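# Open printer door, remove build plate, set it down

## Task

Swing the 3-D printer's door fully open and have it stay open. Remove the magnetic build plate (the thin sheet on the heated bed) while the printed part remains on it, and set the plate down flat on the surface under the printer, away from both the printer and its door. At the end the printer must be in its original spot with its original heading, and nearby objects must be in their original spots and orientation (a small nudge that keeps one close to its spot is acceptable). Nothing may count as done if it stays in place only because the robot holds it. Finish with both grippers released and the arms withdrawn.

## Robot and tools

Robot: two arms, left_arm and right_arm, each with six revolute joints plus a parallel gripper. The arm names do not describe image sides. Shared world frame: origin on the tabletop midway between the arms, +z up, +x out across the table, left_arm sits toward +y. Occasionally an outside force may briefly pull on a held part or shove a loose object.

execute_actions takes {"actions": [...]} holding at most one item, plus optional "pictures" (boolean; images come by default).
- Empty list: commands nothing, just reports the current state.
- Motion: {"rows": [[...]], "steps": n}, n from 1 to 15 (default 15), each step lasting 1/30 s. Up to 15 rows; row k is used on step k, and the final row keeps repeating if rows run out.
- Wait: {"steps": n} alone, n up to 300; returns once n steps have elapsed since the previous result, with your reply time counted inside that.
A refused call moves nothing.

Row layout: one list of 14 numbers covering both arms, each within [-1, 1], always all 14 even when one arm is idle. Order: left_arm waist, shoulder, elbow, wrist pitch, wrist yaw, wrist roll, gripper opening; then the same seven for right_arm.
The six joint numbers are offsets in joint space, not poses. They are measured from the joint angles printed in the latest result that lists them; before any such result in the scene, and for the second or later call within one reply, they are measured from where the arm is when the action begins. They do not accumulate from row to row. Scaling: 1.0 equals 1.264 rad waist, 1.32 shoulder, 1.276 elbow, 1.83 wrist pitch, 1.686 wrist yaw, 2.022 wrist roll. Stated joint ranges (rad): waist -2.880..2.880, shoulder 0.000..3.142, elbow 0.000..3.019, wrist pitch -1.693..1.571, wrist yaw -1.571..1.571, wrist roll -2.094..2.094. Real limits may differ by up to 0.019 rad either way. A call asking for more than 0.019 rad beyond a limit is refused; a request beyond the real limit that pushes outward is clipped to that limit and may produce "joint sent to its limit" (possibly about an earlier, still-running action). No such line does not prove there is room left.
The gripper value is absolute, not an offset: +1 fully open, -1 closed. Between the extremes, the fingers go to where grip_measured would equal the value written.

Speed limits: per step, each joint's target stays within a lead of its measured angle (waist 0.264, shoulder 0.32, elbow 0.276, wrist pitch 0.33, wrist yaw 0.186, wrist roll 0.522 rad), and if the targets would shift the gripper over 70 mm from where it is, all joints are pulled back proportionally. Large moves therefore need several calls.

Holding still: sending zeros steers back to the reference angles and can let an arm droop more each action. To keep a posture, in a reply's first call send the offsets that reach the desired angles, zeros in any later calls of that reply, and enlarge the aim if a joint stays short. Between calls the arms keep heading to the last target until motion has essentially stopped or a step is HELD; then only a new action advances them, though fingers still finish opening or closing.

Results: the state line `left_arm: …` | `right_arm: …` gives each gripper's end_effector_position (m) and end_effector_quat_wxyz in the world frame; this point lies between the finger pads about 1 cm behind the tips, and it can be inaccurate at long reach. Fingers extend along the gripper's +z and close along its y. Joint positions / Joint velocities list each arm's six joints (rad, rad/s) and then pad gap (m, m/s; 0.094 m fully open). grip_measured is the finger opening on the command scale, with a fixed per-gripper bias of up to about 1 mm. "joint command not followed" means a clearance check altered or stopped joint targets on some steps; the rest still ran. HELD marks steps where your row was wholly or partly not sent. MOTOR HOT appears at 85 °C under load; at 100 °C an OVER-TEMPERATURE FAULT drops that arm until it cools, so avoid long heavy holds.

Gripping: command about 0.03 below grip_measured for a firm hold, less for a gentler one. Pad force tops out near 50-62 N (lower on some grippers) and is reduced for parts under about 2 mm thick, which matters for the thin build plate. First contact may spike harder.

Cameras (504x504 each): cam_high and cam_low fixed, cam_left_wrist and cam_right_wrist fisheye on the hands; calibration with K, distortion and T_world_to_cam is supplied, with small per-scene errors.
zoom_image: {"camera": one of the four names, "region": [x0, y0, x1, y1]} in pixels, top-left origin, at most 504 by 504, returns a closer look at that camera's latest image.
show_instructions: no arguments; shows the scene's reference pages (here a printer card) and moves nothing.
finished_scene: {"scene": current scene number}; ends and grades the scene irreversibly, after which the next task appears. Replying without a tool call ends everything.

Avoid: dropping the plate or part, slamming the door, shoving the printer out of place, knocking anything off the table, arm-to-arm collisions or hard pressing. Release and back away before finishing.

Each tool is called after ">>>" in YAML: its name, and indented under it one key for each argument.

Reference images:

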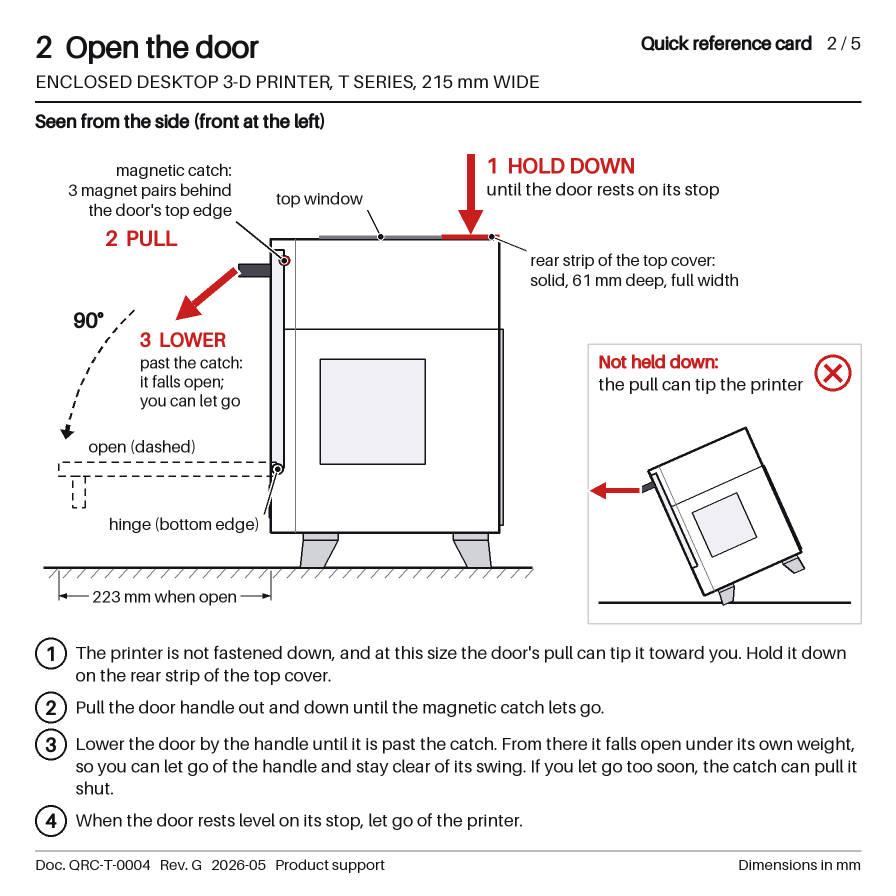

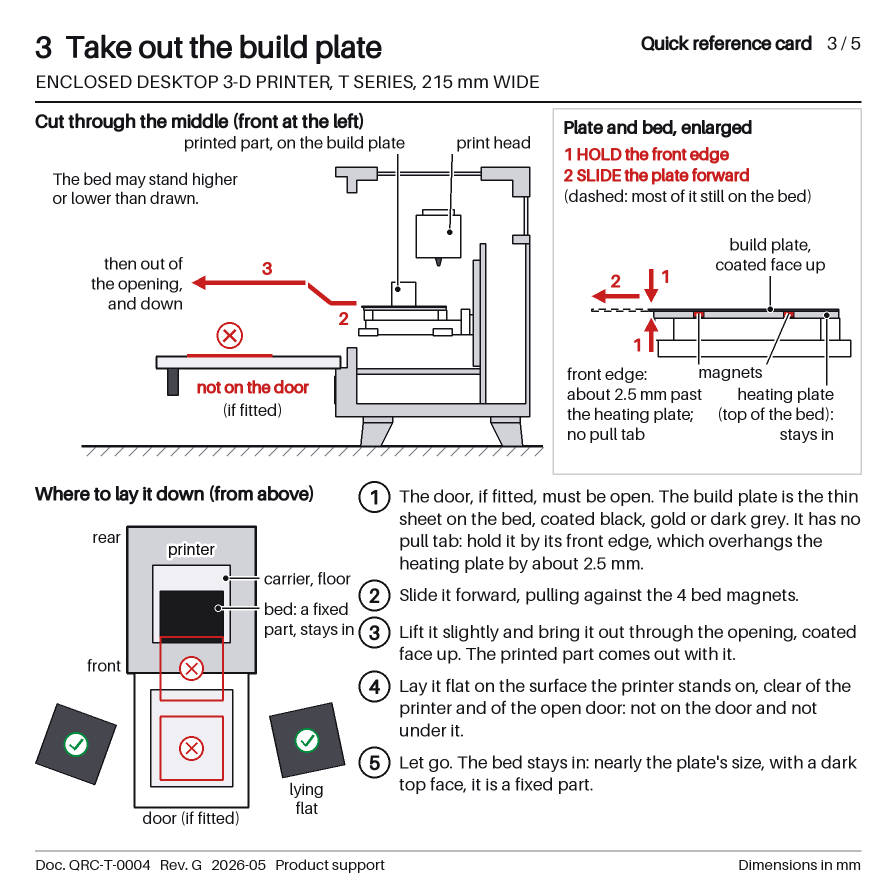

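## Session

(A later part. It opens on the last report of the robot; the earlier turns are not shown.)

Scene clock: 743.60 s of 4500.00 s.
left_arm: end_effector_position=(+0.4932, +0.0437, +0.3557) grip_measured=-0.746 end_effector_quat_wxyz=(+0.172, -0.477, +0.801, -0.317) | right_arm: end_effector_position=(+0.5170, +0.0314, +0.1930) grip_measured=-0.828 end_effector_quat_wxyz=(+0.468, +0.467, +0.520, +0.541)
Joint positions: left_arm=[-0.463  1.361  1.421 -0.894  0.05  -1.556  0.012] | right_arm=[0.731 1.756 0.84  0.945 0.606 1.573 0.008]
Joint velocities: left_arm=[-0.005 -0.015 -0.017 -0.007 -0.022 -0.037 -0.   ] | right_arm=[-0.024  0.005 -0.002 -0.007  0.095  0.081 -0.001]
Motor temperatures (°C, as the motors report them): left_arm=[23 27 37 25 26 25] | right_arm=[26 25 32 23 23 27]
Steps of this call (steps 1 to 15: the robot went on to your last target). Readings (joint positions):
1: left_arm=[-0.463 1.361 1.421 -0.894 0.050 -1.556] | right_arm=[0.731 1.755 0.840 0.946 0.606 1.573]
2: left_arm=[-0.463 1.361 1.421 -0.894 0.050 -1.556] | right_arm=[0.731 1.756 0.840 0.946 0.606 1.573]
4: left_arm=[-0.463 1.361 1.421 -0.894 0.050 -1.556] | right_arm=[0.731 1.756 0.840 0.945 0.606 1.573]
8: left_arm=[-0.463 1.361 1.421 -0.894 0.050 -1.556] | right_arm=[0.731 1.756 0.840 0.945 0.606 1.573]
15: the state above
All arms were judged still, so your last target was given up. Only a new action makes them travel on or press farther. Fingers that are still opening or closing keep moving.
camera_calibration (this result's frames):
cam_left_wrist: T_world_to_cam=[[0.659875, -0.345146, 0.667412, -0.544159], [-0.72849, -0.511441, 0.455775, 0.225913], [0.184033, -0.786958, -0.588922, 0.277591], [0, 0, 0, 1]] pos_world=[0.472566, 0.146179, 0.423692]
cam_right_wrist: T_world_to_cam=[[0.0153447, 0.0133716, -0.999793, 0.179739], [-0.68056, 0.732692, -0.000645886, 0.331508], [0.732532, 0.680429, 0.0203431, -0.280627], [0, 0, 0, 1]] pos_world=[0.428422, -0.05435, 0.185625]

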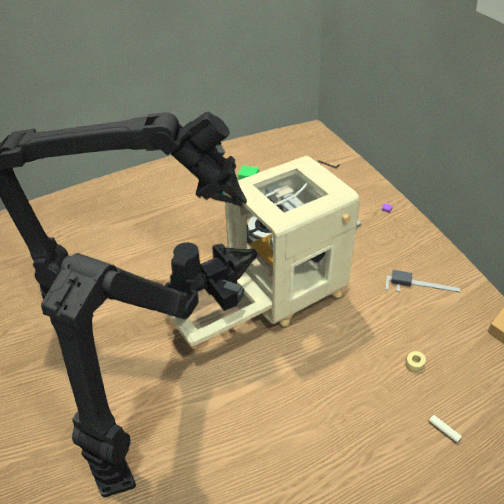

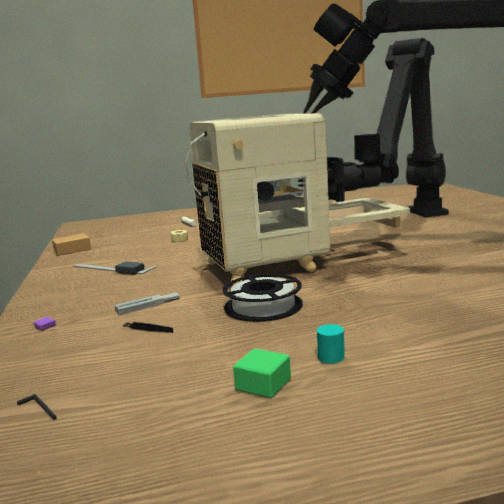

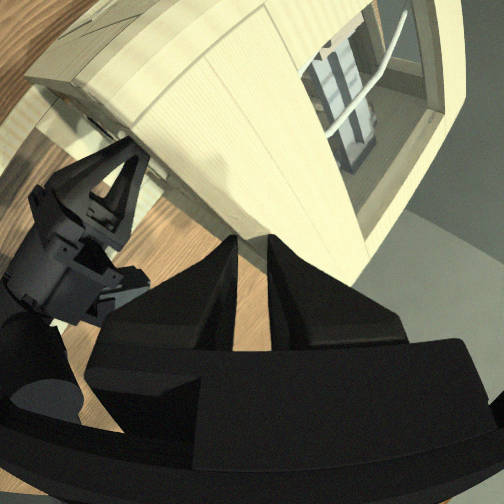

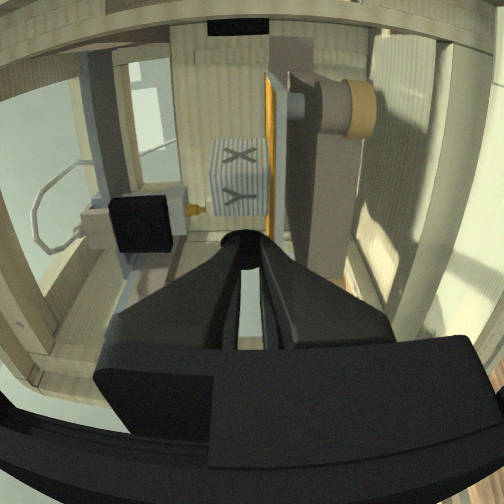

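>>> execute_actions:
  actions:
    - {"rows": [[0.01,0.02,0.025,0,0,0,-0.745, 0,0.006,0.02,-0.012,0,0,-0.83],[0.01,0.02,0.025,0,0,0,-0.745, 0,0.008,0.02,-0.015,0,0,-0.83],[0.01,0.02,0.025,0,0,0,-0.745, 0,0.01,0.02,-0.018,0,0,-0.83],[0.01,0.02,0.025,0,0,0,-0.745, 0,0.012,0.02,-0.021,0,0,-0.83]], "steps": 15}
  pictures: false

>>> execute_actions:
  actions:
    - {"steps": 10}

>>> zoom_image:
  camera: "cam_right_wrist"
  region: [200, 150, 310, 270]

Scene clock: 751.33 s of 4500.00 s.
left_arm: end_effector_position=(+0.4932, +0.0437, +0.3557) grip_measured=-0.746 end_effector_quat_wxyz=(+0.172, -0.477, +0.801, -0.317) | right_arm: end_effector_position=(+0.5176, +0.0319, +0.1816) grip_measured=-0.828 end_effector_quat_wxyz=(+0.467, +0.469, +0.531, +0.529)
Joint positions: left_arm=[-0.463  1.361  1.421 -0.894  0.05  -1.556  0.012] | right_arm=[0.731 1.768 0.84  0.923 0.606 1.573 0.008]
Joint velocities: left_arm=[-0.015 -0.015 -0.007 -0.002 -0.037 -0.037  0.001] | right_arm=[ 0.015 -0.005 -0.002  0.022 -0.037  0.037  0.   ]
Motor temperatures (°C, as the motors report them): left_arm=[23 27 37 25 26 25] | right_arm=[26 25 32 23 23 27]
Steps of this call (steps 1 to 90: nothing new was sent; then 4.23 s passed at rest; steps 91 to 105: all 15 steps of this action). Readings (joint positions):
91: left_arm=[-0.463 1.361 1.421 -0.894 0.050 -1.556] | right_arm=[0.731 1.756 0.840 0.944 0.606 1.573]
92: left_arm=[-0.463 1.361 1.421 -0.894 0.050 -1.556] | right_arm=[0.731 1.756 0.840 0.942 0.606 1.573]
94: left_arm=[-0.463 1.361 1.421 -0.894 0.050 -1.556] | right_arm=[0.731 1.757 0.840 0.934 0.606 1.573]
98: left_arm=[-0.463 1.361 1.421 -0.894 0.050 -1.556] | right_arm=[0.731 1.765 0.840 0.925 0.606 1.573]
105: the state above

Scene clock: 751.67 s of 4500.00 s.
left_arm: end_effector_position=(+0.4932, +0.0437, +0.3557) grip_measured=-0.746 end_effector_quat_wxyz=(+0.172, -0.477, +0.801, -0.317) | right_arm: end_effector_position=(+0.5176, +0.0319, +0.1816) grip_measured=-0.828 end_effector_quat_wxyz=(+0.467, +0.469, +0.531, +0.529)
Joint positions: left_arm=[-0.463  1.361  1.421 -0.894  0.05  -1.556  0.012] | right_arm=[0.731 1.768 0.84  0.923 0.606 1.573 0.008]
Joint velocities: left_arm=[-0.005 -0.005 -0.002 -0.017 -0.007 -0.022 -0.   ] | right_arm=[-0.005 -0.005  0.002 -0.032 -0.051  0.022 -0.   ]
Motor temperatures (°C, as the motors report them): left_arm=[23 27 37 25 26 25] | right_arm=[26 25 32 23 23 27]
Steps of this call (steps 1 to 10: the robot went on to your last target). Readings (joint positions):
1: left_arm=[-0.463 1.361 1.421 -0.894 0.050 -1.556] | right_arm=[0.731 1.768 0.840 0.923 0.606 1.573]
2: left_arm=[-0.463 1.361 1.421 -0.894 0.050 -1.556] | right_arm=[0.731 1.768 0.840 0.923 0.606 1.573]
4: left_arm=[-0.463 1.361 1.421 -0.894 0.050 -1.556] | right_arm=[0.731 1.768 0.840 0.923 0.606 1.573]
8: left_arm=[-0.463 1.361 1.421 -0.894 0.050 -1.556] | right_arm=[0.731 1.768 0.840 0.923 0.606 1.573]
10: the state above
camera_calibration (this result's frames):
cam_left_wrist: T_world_to_cam=[[0.659875, -0.345146, 0.667412, -0.544159], [-0.72849, -0.511441, 0.455775, 0.225913], [0.184033, -0.786958, -0.588922, 0.277591], [0, 0, 0, 1]] pos_world=[0.472566, 0.146179, 0.423692]
cam_right_wrist: T_world_to_cam=[[-0.00936705, -0.00877974, -0.999918, 0.181874], [-0.680568, 0.732685, -0.0000578677, 0.331411], [0.732625, 0.680512, -0.0128383, -0.275121], [0, 0, 0, 1]] pos_world=[0.428812, -0.0540002, 0.178346]

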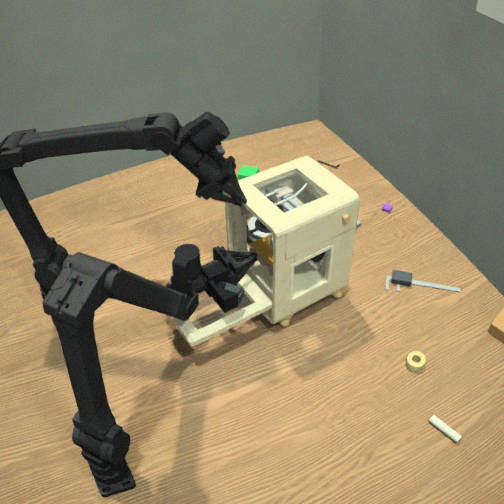

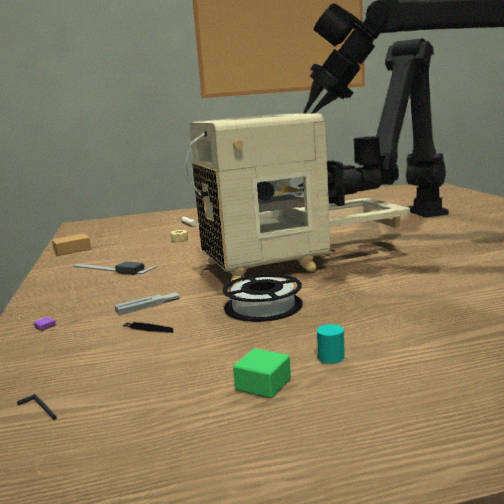

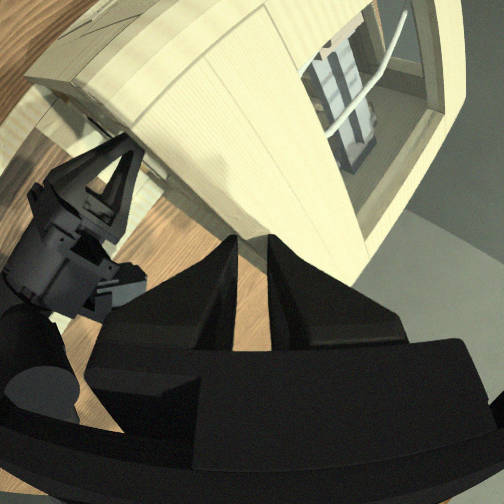

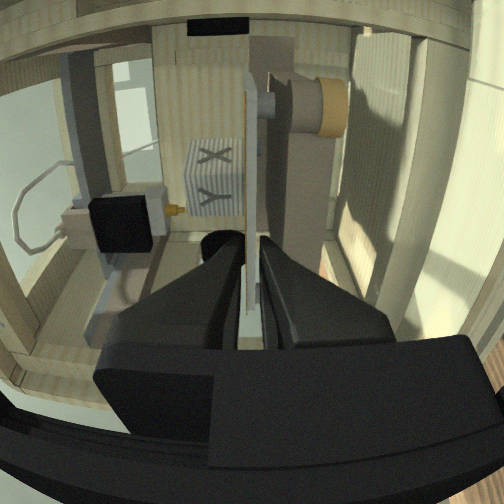

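Region (200, 150, 310, 270) of cam_right_wrist's 504x504 image, scaled by 4.200, with more detail than that image has; it fills the left 462 columns of this view, and the rest is white.

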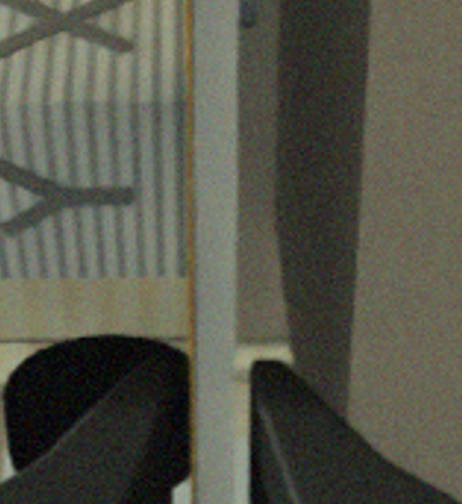

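>>> execute_actions:
  actions: []

Scene clock: 778.70 s of 4500.00 s.
left_arm: end_effector_position=(+0.4932, +0.0437, +0.3557) grip_measured=-0.746 end_effector_quat_wxyz=(+0.172, -0.477, +0.801, -0.317) | right_arm: end_effector_position=(+0.5176, +0.0319, +0.1816) grip_measured=-0.828 end_effector_quat_wxyz=(+0.467, +0.469, +0.531, +0.529)
Joint positions: left_arm=[-0.463  1.361  1.421 -0.894  0.05  -1.556  0.012] | right_arm=[0.731 1.768 0.84  0.923 0.606 1.573 0.008]
Joint velocities: left_arm=[-0.005 -0.005  0.002 -0.002 -0.051 -0.081  0.001] | right_arm=[-0.005  0.005 -0.022 -0.002 -0.051  0.022  0.   ]
Motor temperatures (°C, as the motors report them): left_arm=[23 27 37 25 26 25] | right_arm=[26 25 31 22 23 27]
Steps of this call (steps 1 to 15: the robot went on to your last target; steps 16 to 90: nothing new was sent; then 24.03 s passed at rest). Readings (joint positions):
1: left_arm=[-0.463 1.361 1.421 -0.894 0.050 -1.556] | right_arm=[0.731 1.768 0.840 0.923 0.606 1.573]
2: left_arm=[-0.463 1.361 1.421 -0.894 0.050 -1.556] | right_arm=[0.731 1.768 0.840 0.923 0.606 1.573]
4: left_arm=[-0.463 1.361 1.421 -0.894 0.050 -1.556] | right_arm=[0.731 1.768 0.840 0.923 0.606 1.573]
8: left_arm=[-0.463 1.361 1.421 -0.894 0.050 -1.556] | right_arm=[0.731 1.768 0.840 0.923 0.606 1.573]
90: the state above
All arms were judged still, so your last target was given up. Only a new action makes them travel on or press farther. Fingers that are still opening or closing keep moving.
camera_calibration (this result's frames):
cam_left_wrist: T_world_to_cam=[[0.659875, -0.345146, 0.667412, -0.544159], [-0.72849, -0.511441, 0.455775, 0.225913], [0.184033, -0.786958, -0.588922, 0.277591], [0, 0, 0, 1]] pos_world=[0.472566, 0.146179, 0.423692]
cam_right_wrist: T_world_to_cam=[[-0.00936705, -0.00877974, -0.999918, 0.181874], [-0.680568, 0.732685, -0.0000578677, 0.331411], [0.732625, 0.680512, -0.0128383, -0.275121], [0, 0, 0, 1]] pos_world=[0.428812, -0.0540002, 0.178346]

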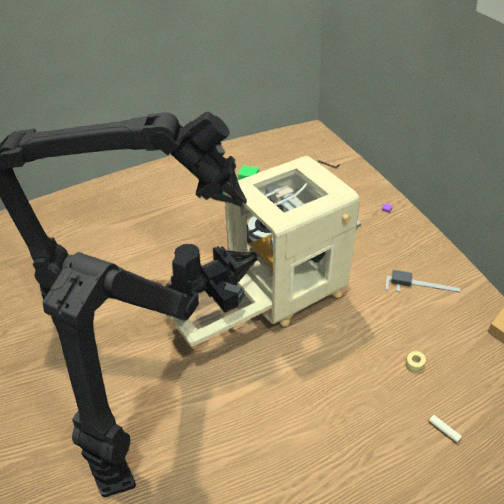

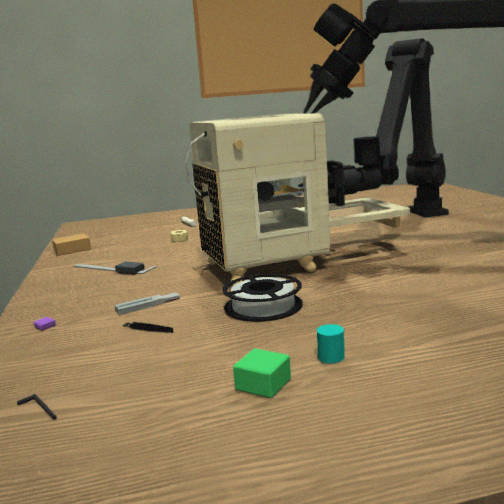

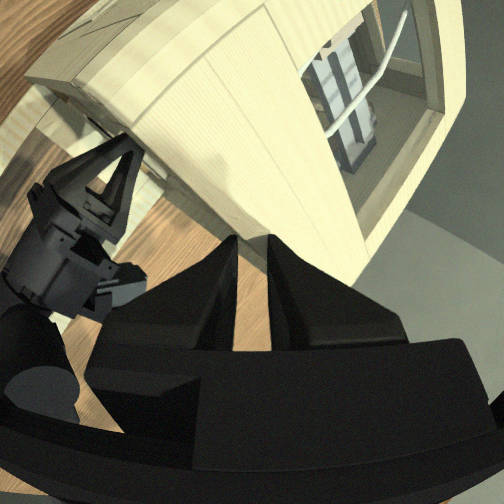

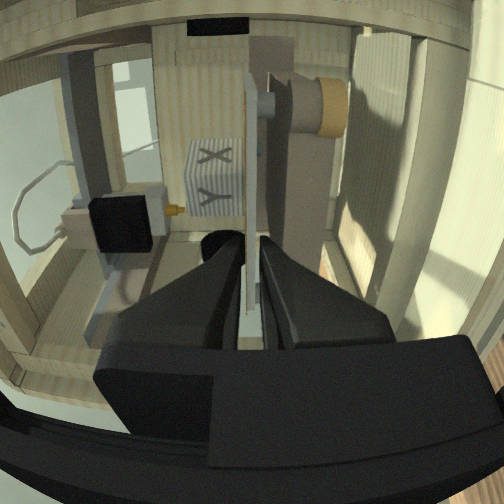

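>>> execute_actions:
  actions:
    - {"rows": [[0.01,0.02,0.025,0,0,0,-0.745, 0,-0.008,0.025,0.01,0,0,-0.88]], "steps": 15}

>>> zoom_image:
  camera: "cam_right_wrist"
  region: [190, 190, 310, 310]

Scene clock: 796.00 s of 4500.00 s.
left_arm: end_effector_position=(+0.4932, +0.0437, +0.3557) grip_measured=-0.746 end_effector_quat_wxyz=(+0.172, -0.477, +0.801, -0.317) | right_arm: end_effector_position=(+0.5176, +0.0319, +0.1816) grip_measured=-0.878 end_effector_quat_wxyz=(+0.467, +0.469, +0.531, +0.529)
Joint positions: left_arm=[-0.463  1.361  1.421 -0.894  0.05  -1.556  0.012] | right_arm=[0.731 1.768 0.84  0.923 0.606 1.573 0.006]
Joint velocities: left_arm=[ 0.015 -0.005  0.007  0.012  0.022  0.022 -0.001] | right_arm=[ 0.005 -0.024 -0.012  0.007  0.037 -0.066  0.001]
Motor temperatures (°C, as the motors report them): left_arm=[23 27 37 25 26 25] | right_arm=[26 25 31 22 23 27]
Steps of this call (steps 1 to 90: nothing new was sent; then 13.80 s passed at rest; steps 91 to 105: all 15 steps of this action). Readings (joint positions):
91: left_arm=[-0.463 1.361 1.421 -0.894 0.050 -1.556] | right_arm=[0.731 1.768 0.840 0.923 0.606 1.573]
92: left_arm=[-0.463 1.361 1.421 -0.894 0.050 -1.556] | right_arm=[0.731 1.768 0.840 0.923 0.606 1.573]
94: left_arm=[-0.463 1.361 1.421 -0.894 0.050 -1.556] | right_arm=[0.731 1.768 0.840 0.923 0.606 1.573]
98: left_arm=[-0.463 1.361 1.421 -0.894 0.050 -1.556] | right_arm=[0.731 1.768 0.840 0.923 0.606 1.573]
105: the state above
camera_calibration (this result's frames):
cam_left_wrist: T_world_to_cam=[[0.659875, -0.345146, 0.667412, -0.544159], [-0.72849, -0.511441, 0.455775, 0.225913], [0.184033, -0.786958, -0.588922, 0.277591], [0, 0, 0, 1]] pos_world=[0.472566, 0.146179, 0.423692]
cam_right_wrist: T_world_to_cam=[[-0.00936705, -0.00877974, -0.999918, 0.181874], [-0.680568, 0.732685, -0.0000578677, 0.331411], [0.732625, 0.680512, -0.0128383, -0.275121], [0, 0, 0, 1]] pos_world=[0.428812, -0.0540002, 0.178346]

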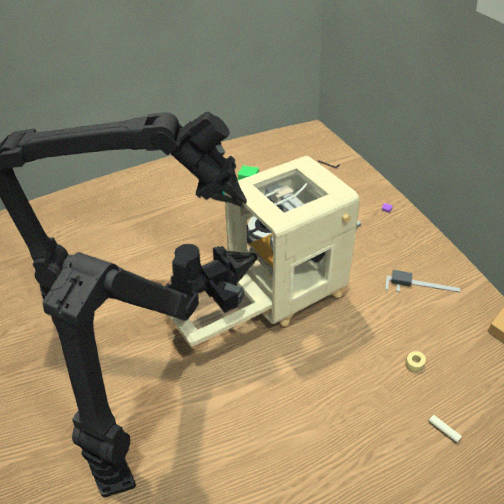

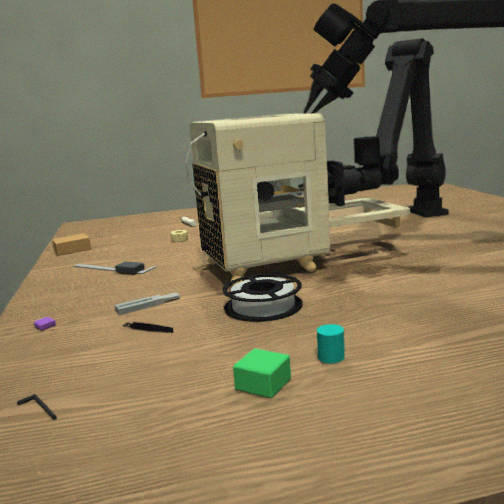

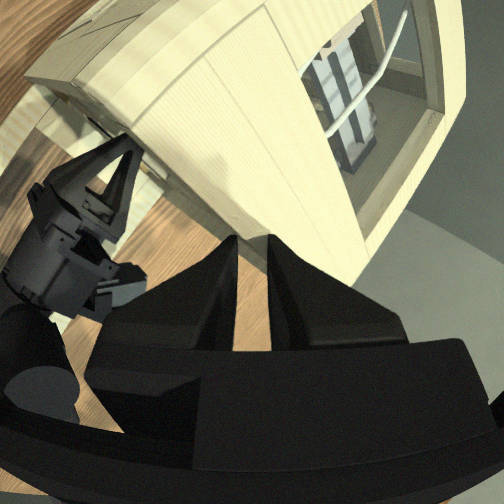

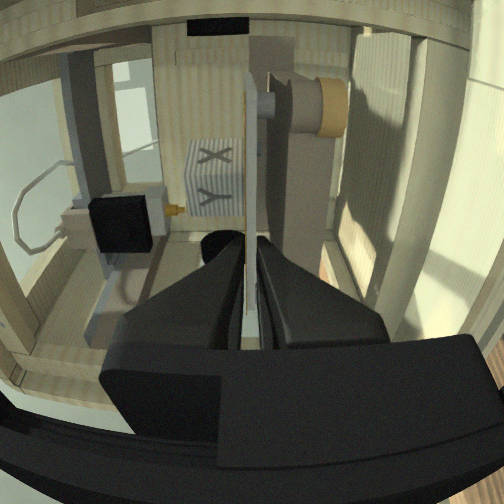

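Region (190, 190, 310, 310) of cam_right_wrist's 504x504 image, scaled by 4.200, with more detail than that image has.

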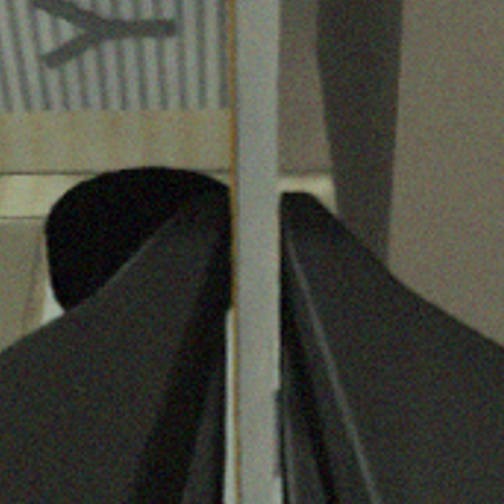

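>>> execute_actions:
  actions:
    - {"rows": [[0.01,0.02,0.025,0,0,0,-0.745, 0,0,0.04,0,0,0,-0.88]], "steps": 15}
  pictures: false

Scene clock: 801.27 s of 4500.00 s.
left_arm: end_effector_position=(+0.4932, +0.0437, +0.3557) grip_measured=-0.746 end_effector_quat_wxyz=(+0.172, -0.477, +0.801, -0.317) | right_arm: end_effector_position=(+0.5176, +0.0319, +0.1816) grip_measured=-0.878 end_effector_quat_wxyz=(+0.467, +0.469, +0.531, +0.529)
Joint positions: left_arm=[-0.463  1.361  1.421 -0.894  0.05  -1.556  0.012] | right_arm=[0.731 1.768 0.84  0.923 0.606 1.573 0.006]
Joint velocities: left_arm=[-0.005  0.005 -0.002 -0.002  0.037 -0.022  0.001] | right_arm=[-0.015  0.015  0.002 -0.002 -0.007  0.051 -0.001]
Motor temperatures (°C, as the motors report them): left_arm=[23 27 37 25 26 25] | right_arm=[26 25 31 22 23 27]
Steps of this call (steps 1 to 15: the robot went on to your last target; steps 16 to 90: nothing new was sent; then 1.77 s passed at rest; steps 91 to 105: all 15 steps of this action). Readings (joint positions):
91: left_arm=[-0.463 1.361 1.421 -0.894 0.050 -1.556] | right_arm=[0.731 1.768 0.840 0.923 0.606 1.573]
92: left_arm=[-0.463 1.361 1.421 -0.894 0.050 -1.556] | right_arm=[0.731 1.768 0.840 0.923 0.606 1.573]
94: left_arm=[-0.463 1.361 1.421 -0.894 0.050 -1.556] | right_arm=[0.731 1.768 0.840 0.923 0.606 1.573]
98: left_arm=[-0.463 1.361 1.421 -0.894 0.050 -1.556] | right_arm=[0.731 1.768 0.840 0.923 0.606 1.573]
105: the state above

>>> execute_actions:
  actions:
    - {"rows": [[0.01,0.02,0.025,0,0,0,-0.745, 0,0,0.052,0,0,0,-0.88]], "steps": 15}
  pictures: false

Scene clock: 805.00 s of 4500.00 s.
left_arm: end_effector_position=(+0.4932, +0.0437, +0.3557) grip_measured=-0.746 end_effector_quat_wxyz=(+0.172, -0.477, +0.801, -0.317) | right_arm: end_effector_position=(+0.5207, +0.0347, +0.1877) grip_measured=-0.878 end_effector_quat_wxyz=(+0.468, +0.468, +0.527, +0.534)
Joint positions: left_arm=[-0.463  1.361  1.421 -0.894  0.05  -1.556  0.012] | right_arm=[0.731 1.768 0.853 0.923 0.606 1.573 0.006]
Joint velocities: left_arm=[-0.024 -0.015  0.007  0.002 -0.037  0.051 -0.001] | right_arm=[ 0.015 -0.015 -0.007 -0.007  0.007 -0.037 -0.   ]
Motor temperatures (°C, as the motors report them): left_arm=[23 27 37 25 26 25] | right_arm=[26 25 31 22 23 27]
Steps of this call (steps 1 to 15: the robot went on to your last target; steps 16 to 90: nothing new was sent; then 0.23 s passed at rest; steps 91 to 105: all 15 steps of this action). Readings (joint positions):
91: left_arm=[-0.463 1.361 1.421 -0.894 0.050 -1.556] | right_arm=[0.731 1.768 0.840 0.923 0.606 1.573]
92: left_arm=[-0.463 1.361 1.421 -0.894 0.050 -1.556] | right_arm=[0.731 1.768 0.842 0.923 0.606 1.573]
94: left_arm=[-0.463 1.361 1.421 -0.894 0.050 -1.556] | right_arm=[0.731 1.768 0.847 0.923 0.606 1.573]
98: left_arm=[-0.463 1.361 1.421 -0.894 0.050 -1.556] | right_arm=[0.731 1.768 0.853 0.923 0.606 1.573]
105: the state above

>>> execute_actions:
  actions:
    - {"rows": [[0.01,0.02,0.025,0,0,0,-0.745, 0,0,0.04,-0.016,0,0,-0.88]], "steps": 15}

>>> zoom_image:
  camera: "cam_right_wrist"
  region: [190, 190, 310, 310]

Scene clock: 809.23 s of 4500.00 s.
left_arm: end_effector_position=(+0.4932, +0.0437, +0.3557) grip_measured=-0.746 end_effector_quat_wxyz=(+0.172, -0.477, +0.801, -0.317) | right_arm: end_effector_position=(+0.5207, +0.0347, +0.1852) grip_measured=-0.878 end_effector_quat_wxyz=(+0.467, +0.469, +0.531, +0.530)
Joint positions: left_arm=[-0.463  1.361  1.421 -0.894  0.05  -1.556  0.012] | right_arm=[0.731 1.768 0.853 0.911 0.606 1.573 0.006]
Joint velocities: left_arm=[ 0.015  0.005 -0.012 -0.027 -0.022 -0.022  0.001] | right_arm=[-0.005 -0.005  0.012 -0.002 -0.037  0.007  0.   ]
Motor temperatures (°C, as the motors report them): left_arm=[23 27 37 25 26 25] | right_arm=[26 25 32 22 23 27]
Steps of this call (steps 1 to 15: the robot went on to your last target; steps 16 to 90: nothing new was sent; then 0.73 s passed at rest; steps 91 to 105: all 15 steps of this action). Readings (joint positions):
91: left_arm=[-0.463 1.361 1.421 -0.894 0.050 -1.556] | right_arm=[0.731 1.768 0.853 0.921 0.606 1.573]
92: left_arm=[-0.463 1.361 1.421 -0.894 0.050 -1.556] | right_arm=[0.731 1.768 0.853 0.918 0.606 1.573]
94: left_arm=[-0.463 1.361 1.421 -0.894 0.050 -1.556] | right_arm=[0.731 1.768 0.853 0.913 0.606 1.573]
98: left_arm=[-0.463 1.361 1.421 -0.894 0.050 -1.556] | right_arm=[0.731 1.768 0.853 0.911 0.606 1.573]
105: the state above
camera_calibration (this result's frames):
cam_left_wrist: T_world_to_cam=[[0.659875, -0.345146, 0.667412, -0.544159], [-0.72849, -0.511441, 0.455775, 0.225913], [0.184033, -0.786958, -0.588922, 0.277591], [0, 0, 0, 1]] pos_world=[0.472566, 0.146179, 0.423692]
cam_right_wrist: T_world_to_cam=[[-0.00794686, -0.0075067, -0.99994, 0.184731], [-0.680568, 0.732685, -0.0000916698, 0.331492], [0.732642, 0.680527, -0.0109314, -0.279616], [0, 0, 0, 1]] pos_world=[0.431929, -0.0512062, 0.181694]

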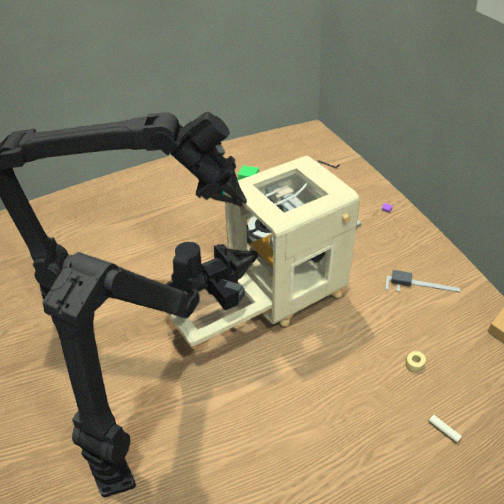

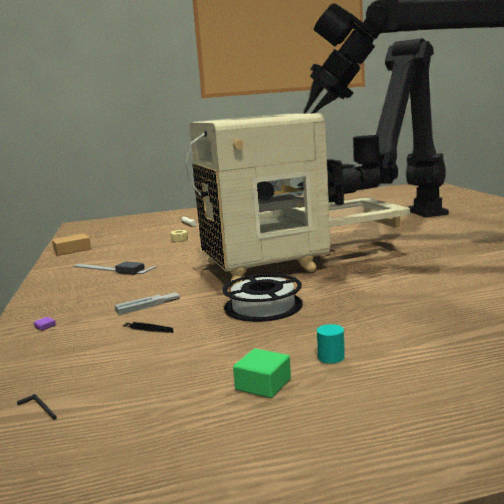

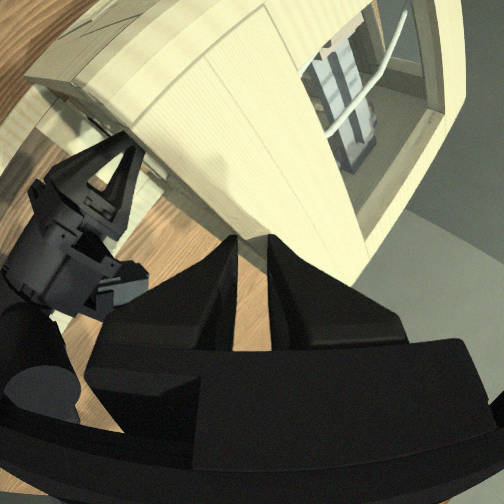

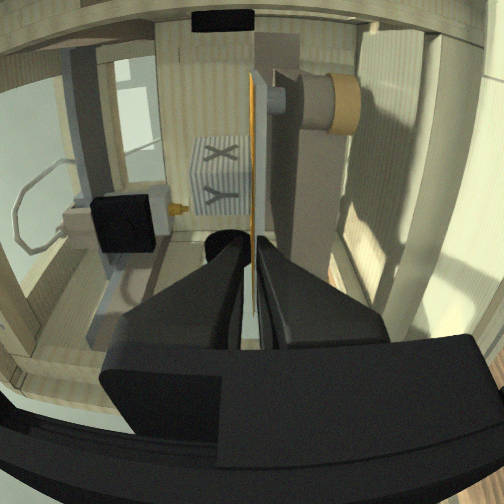

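Region (190, 190, 310, 310) of cam_right_wrist's 504x504 image, scaled by 4.200, with more detail than that image has.

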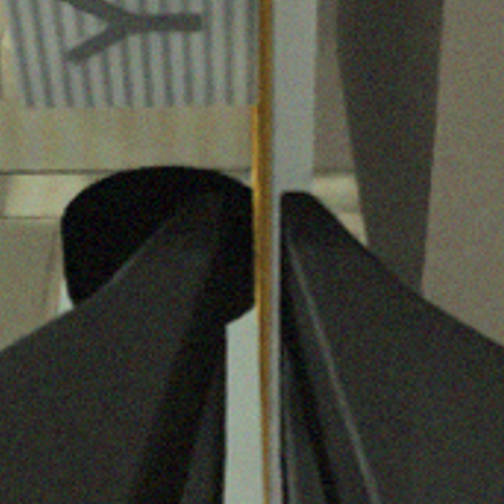

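>>> execute_actions:
  actions:
    - {"rows": [[0.01,0.02,0.025,0,0,0,-0.745, -0.004,0.005,0.043,-0.009,-0.004,0,-0.88],[0.01,0.02,0.025,0,0,0,-0.745, -0.005,0.006,0.0445,-0.0095,-0.005,0,-0.88],[0.01,0.02,0.025,0,0,0,-0.745, -0.006,0.007,0.046,-0.01,-0.006,0,-0.88],[0.01,0.02,0.025,0,0,0,-0.745, -0.007,0.008,0.0475,-0.01,-0.007,0,-0.88],[0.01,0.02,0.025,0,0,0,-0.745, -0.008,0.009,0.049,-0.0105,-0.008,0,-0.88],[0.01,0.02,0.025,0,0,0,-0.745, -0.009,0.010,0.0505,-0.011,-0.009,0,-0.88],[0.01,0.02,0.025,0,0,0,-0.745, -0.010,0.011,0.052,-0.011,-0.010,0,-0.88]], "steps": 15}

>>> zoom_image:
  camera: "cam_right_wrist"
  region: [190, 190, 310, 310]

Scene clock: 822.83 s of 4500.00 s.
left_arm: end_effector_position=(+0.4932, +0.0437, +0.3557) grip_measured=-0.746 end_effector_quat_wxyz=(+0.172, -0.477, +0.801, -0.317) | right_arm: end_effector_position=(+0.5247, +0.0375, +0.1852) grip_measured=-0.878 end_effector_quat_wxyz=(+0.464, +0.466, +0.533, +0.532)
Joint positions: left_arm=[-0.463  1.361  1.421 -0.894  0.05  -1.556  0.012] | right_arm=[0.727 1.775 0.865 0.909 0.592 1.573 0.006]
Joint velocities: left_arm=[ 0.005 -0.015  0.002  0.022  0.022 -0.007 -0.   ] | right_arm=[-0.015 -0.005  0.002  0.017  0.022  0.037  0.   ]
Motor temperatures (°C, as the motors report them): left_arm=[23 27 37 25 26 25] | right_arm=[26 25 32 22 23 27]
Steps of this call (steps 1 to 15: the robot went on to your last target; steps 16 to 90: nothing new was sent; then 10.10 s passed at rest; steps 91 to 105: all 15 steps of this action). Readings (joint positions):
91: left_arm=[-0.463 1.361 1.421 -0.894 0.050 -1.556] | right_arm=[0.731 1.768 0.853 0.911 0.604 1.573]
92: left_arm=[-0.463 1.361 1.421 -0.894 0.050 -1.556] | right_arm=[0.731 1.768 0.853 0.911 0.602 1.573]
94: left_arm=[-0.463 1.361 1.421 -0.894 0.050 -1.556] | right_arm=[0.731 1.768 0.854 0.911 0.599 1.573]
98: left_arm=[-0.463 1.361 1.421 -0.894 0.050 -1.556] | right_arm=[0.730 1.773 0.861 0.909 0.592 1.573]
105: the state above
camera_calibration (this result's frames):
cam_left_wrist: T_world_to_cam=[[0.659875, -0.345146, 0.667412, -0.544159], [-0.72849, -0.511441, 0.455775, 0.225913], [0.184033, -0.786958, -0.588922, 0.277591], [0, 0, 0, 1]] pos_world=[0.472566, 0.146179, 0.423692]
cam_right_wrist: T_world_to_cam=[[-0.00704555, -0.00679288, -0.999952, 0.184337], [-0.687802, 0.725899, -0.0000850091, 0.336207], [0.725865, 0.687768, -0.00978651, -0.28137], [0, 0, 0, 1]] pos_world=[0.436779, -0.0492824, 0.181603]

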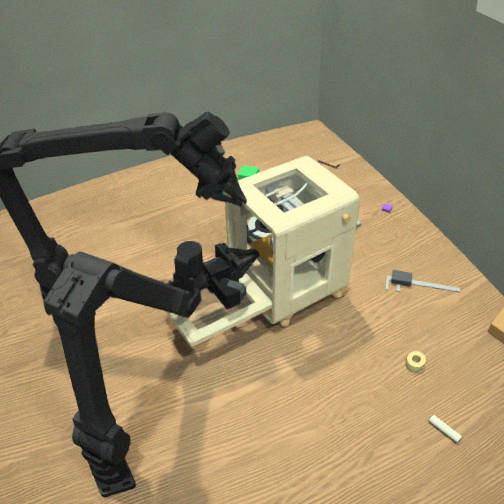

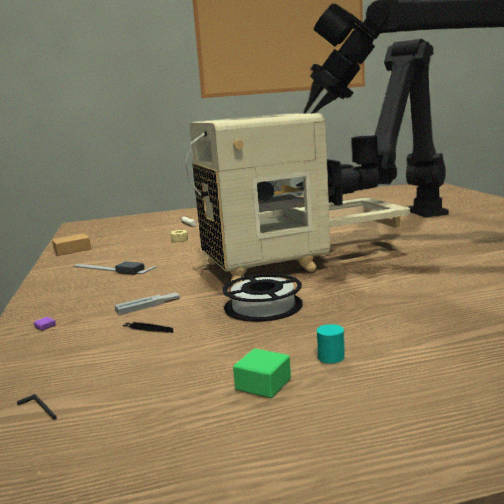

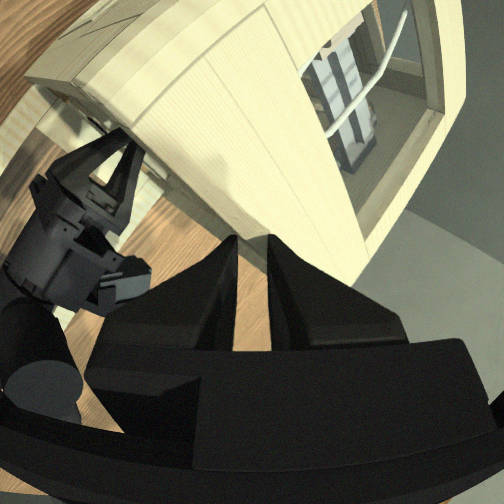

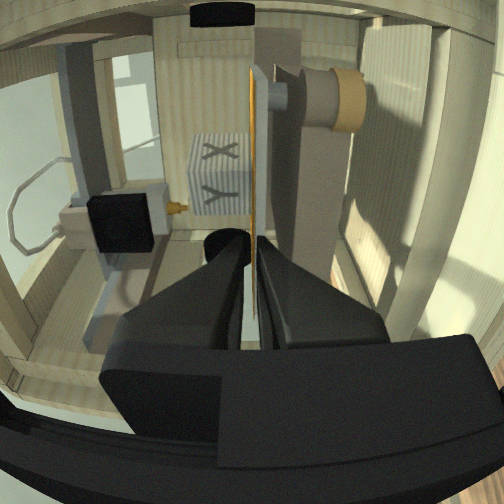

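Region (190, 190, 310, 310) of cam_right_wrist's 504x504 image, scaled by 4.200, with more detail than that image has.

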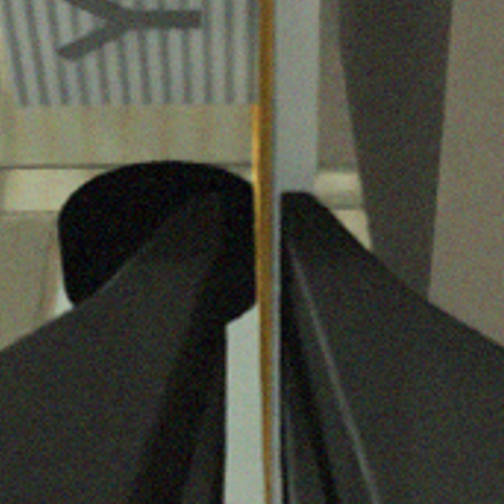

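>>> execute_actions:
  actions:
    - {"rows": [[0.01,0.02,0.025,0,0,0,-0.745, -0.008,0.005,0.043,0,0,0,-0.88],[0.01,0.02,0.025,0,0,0,-0.745, -0.010,0.006,0.044,0,0,0,-0.88],[0.01,0.02,0.025,0,0,0,-0.745, -0.012,0.007,0.045,0,0,0,-0.88],[0.01,0.02,0.025,0,0,0,-0.745, -0.013,0.008,0.046,0,0,0,-0.88],[0.01,0.02,0.025,0,0,0,-0.745, -0.014,0.009,0.047,0,0,0,-0.88],[0.01,0.02,0.025,0,0,0,-0.745, -0.015,0.010,0.048,0,0,0,-0.88],[0.01,0.02,0.025,0,0,0,-0.745, -0.016,0.011,0.0485,0,0,0,-0.88]], "steps": 15}

>>> zoom_image:
  camera: "cam_right_wrist"
  region: [190, 190, 310, 310]

>>> zoom_image:
  camera: "cam_low"
  region: [250, 160, 350, 230]

Scene clock: 835.20 s of 4500.00 s.
left_arm: end_effector_position=(+0.4932, +0.0437, +0.3557) grip_measured=-0.746 end_effector_quat_wxyz=(+0.172, -0.477, +0.801, -0.317) | right_arm: end_effector_position=(+0.5293, +0.0334, +0.1839) grip_measured=-0.878 end_effector_quat_wxyz=(+0.467, +0.468, +0.531, +0.530)
Joint positions: left_arm=[-0.463  1.361  1.421 -0.894  0.05  -1.556  0.012] | right_arm=[0.717 1.781 0.869 0.909 0.591 1.573 0.006]
Joint velocities: left_arm=[ 0.015 -0.005  0.002 -0.002 -0.007 -0.022  0.   ] | right_arm=[-0.005  0.005 -0.007  0.017  0.022 -0.007 -0.001]
Motor temperatures (°C, as the motors report them): left_arm=[23 27 37 25 26 25] | right_arm=[26 25 32 22 23 27]
Steps of this call (steps 1 to 15: the robot went on to your last target; steps 16 to 90: nothing new was sent; then 8.87 s passed at rest; steps 91 to 105: all 15 steps of this action). Readings (joint positions):
91: left_arm=[-0.463 1.361 1.421 -0.894 0.050 -1.556] | right_arm=[0.727 1.775 0.865 0.909 0.592 1.573]
92: left_arm=[-0.463 1.361 1.421 -0.894 0.050 -1.556] | right_arm=[0.726 1.775 0.865 0.909 0.592 1.573]
94: left_arm=[-0.463 1.361 1.421 -0.894 0.050 -1.556] | right_arm=[0.725 1.776 0.865 0.909 0.592 1.573]
98: left_arm=[-0.463 1.361 1.421 -0.894 0.050 -1.556] | right_arm=[0.717 1.780 0.869 0.909 0.592 1.573]
105: the state above
camera_calibration (this result's frames):
cam_left_wrist: T_world_to_cam=[[0.659875, -0.345146, 0.667412, -0.544159], [-0.72849, -0.511441, 0.455775, 0.225913], [0.184033, -0.786958, -0.588922, 0.277591], [0, 0, 0, 1]] pos_world=[0.472566, 0.146179, 0.423692]
cam_right_wrist: T_world_to_cam=[[-0.00797332, -0.00747657, -0.99994, 0.18351], [-0.680848, 0.732425, -0.0000474156, 0.338393], [0.732382, 0.680807, -0.0109303, -0.284941], [0, 0, 0, 1]] pos_world=[0.440543, -0.0524853, 0.180401]

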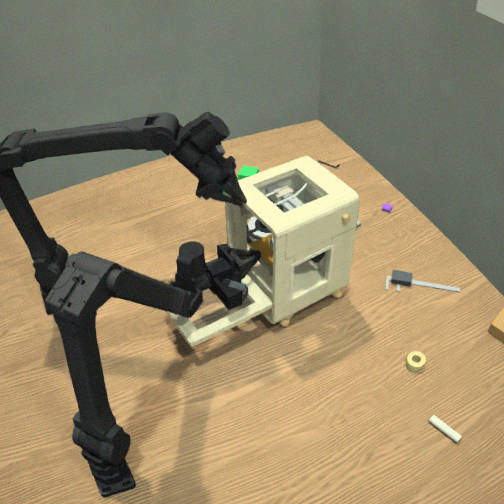

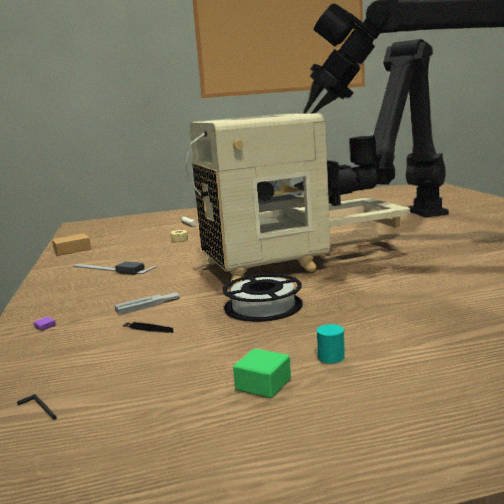

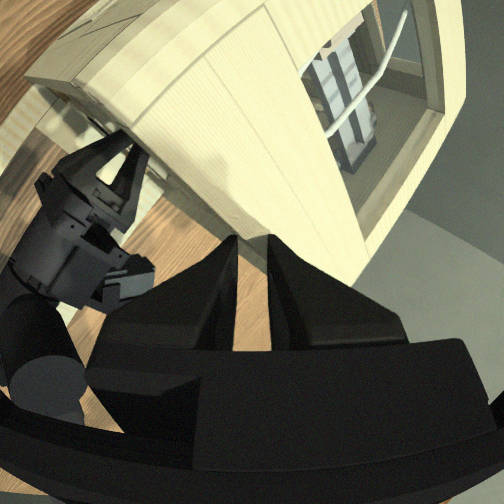

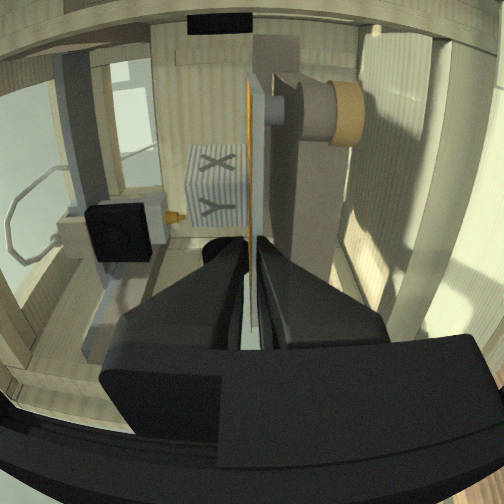

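Region (190, 190, 310, 310) of cam_right_wrist's 504x504 image, scaled by 4.200, with more detail than that image has.

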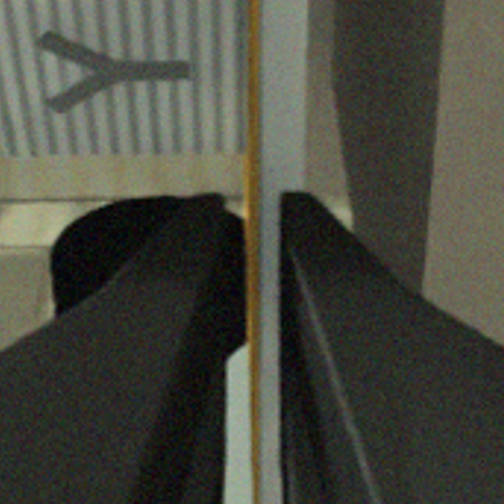

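Region (250, 160, 350, 230) of cam_low's 504x504 image, scaled by 5.040, with more detail than that image has; it fills the top 353 rows of this view, and the rest is white.

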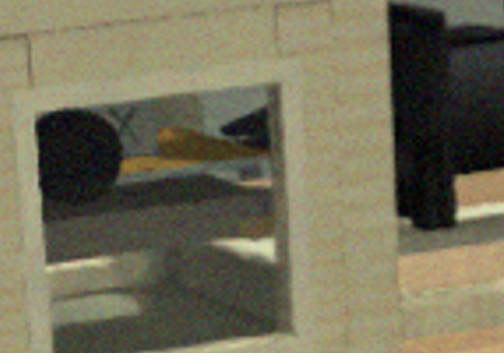

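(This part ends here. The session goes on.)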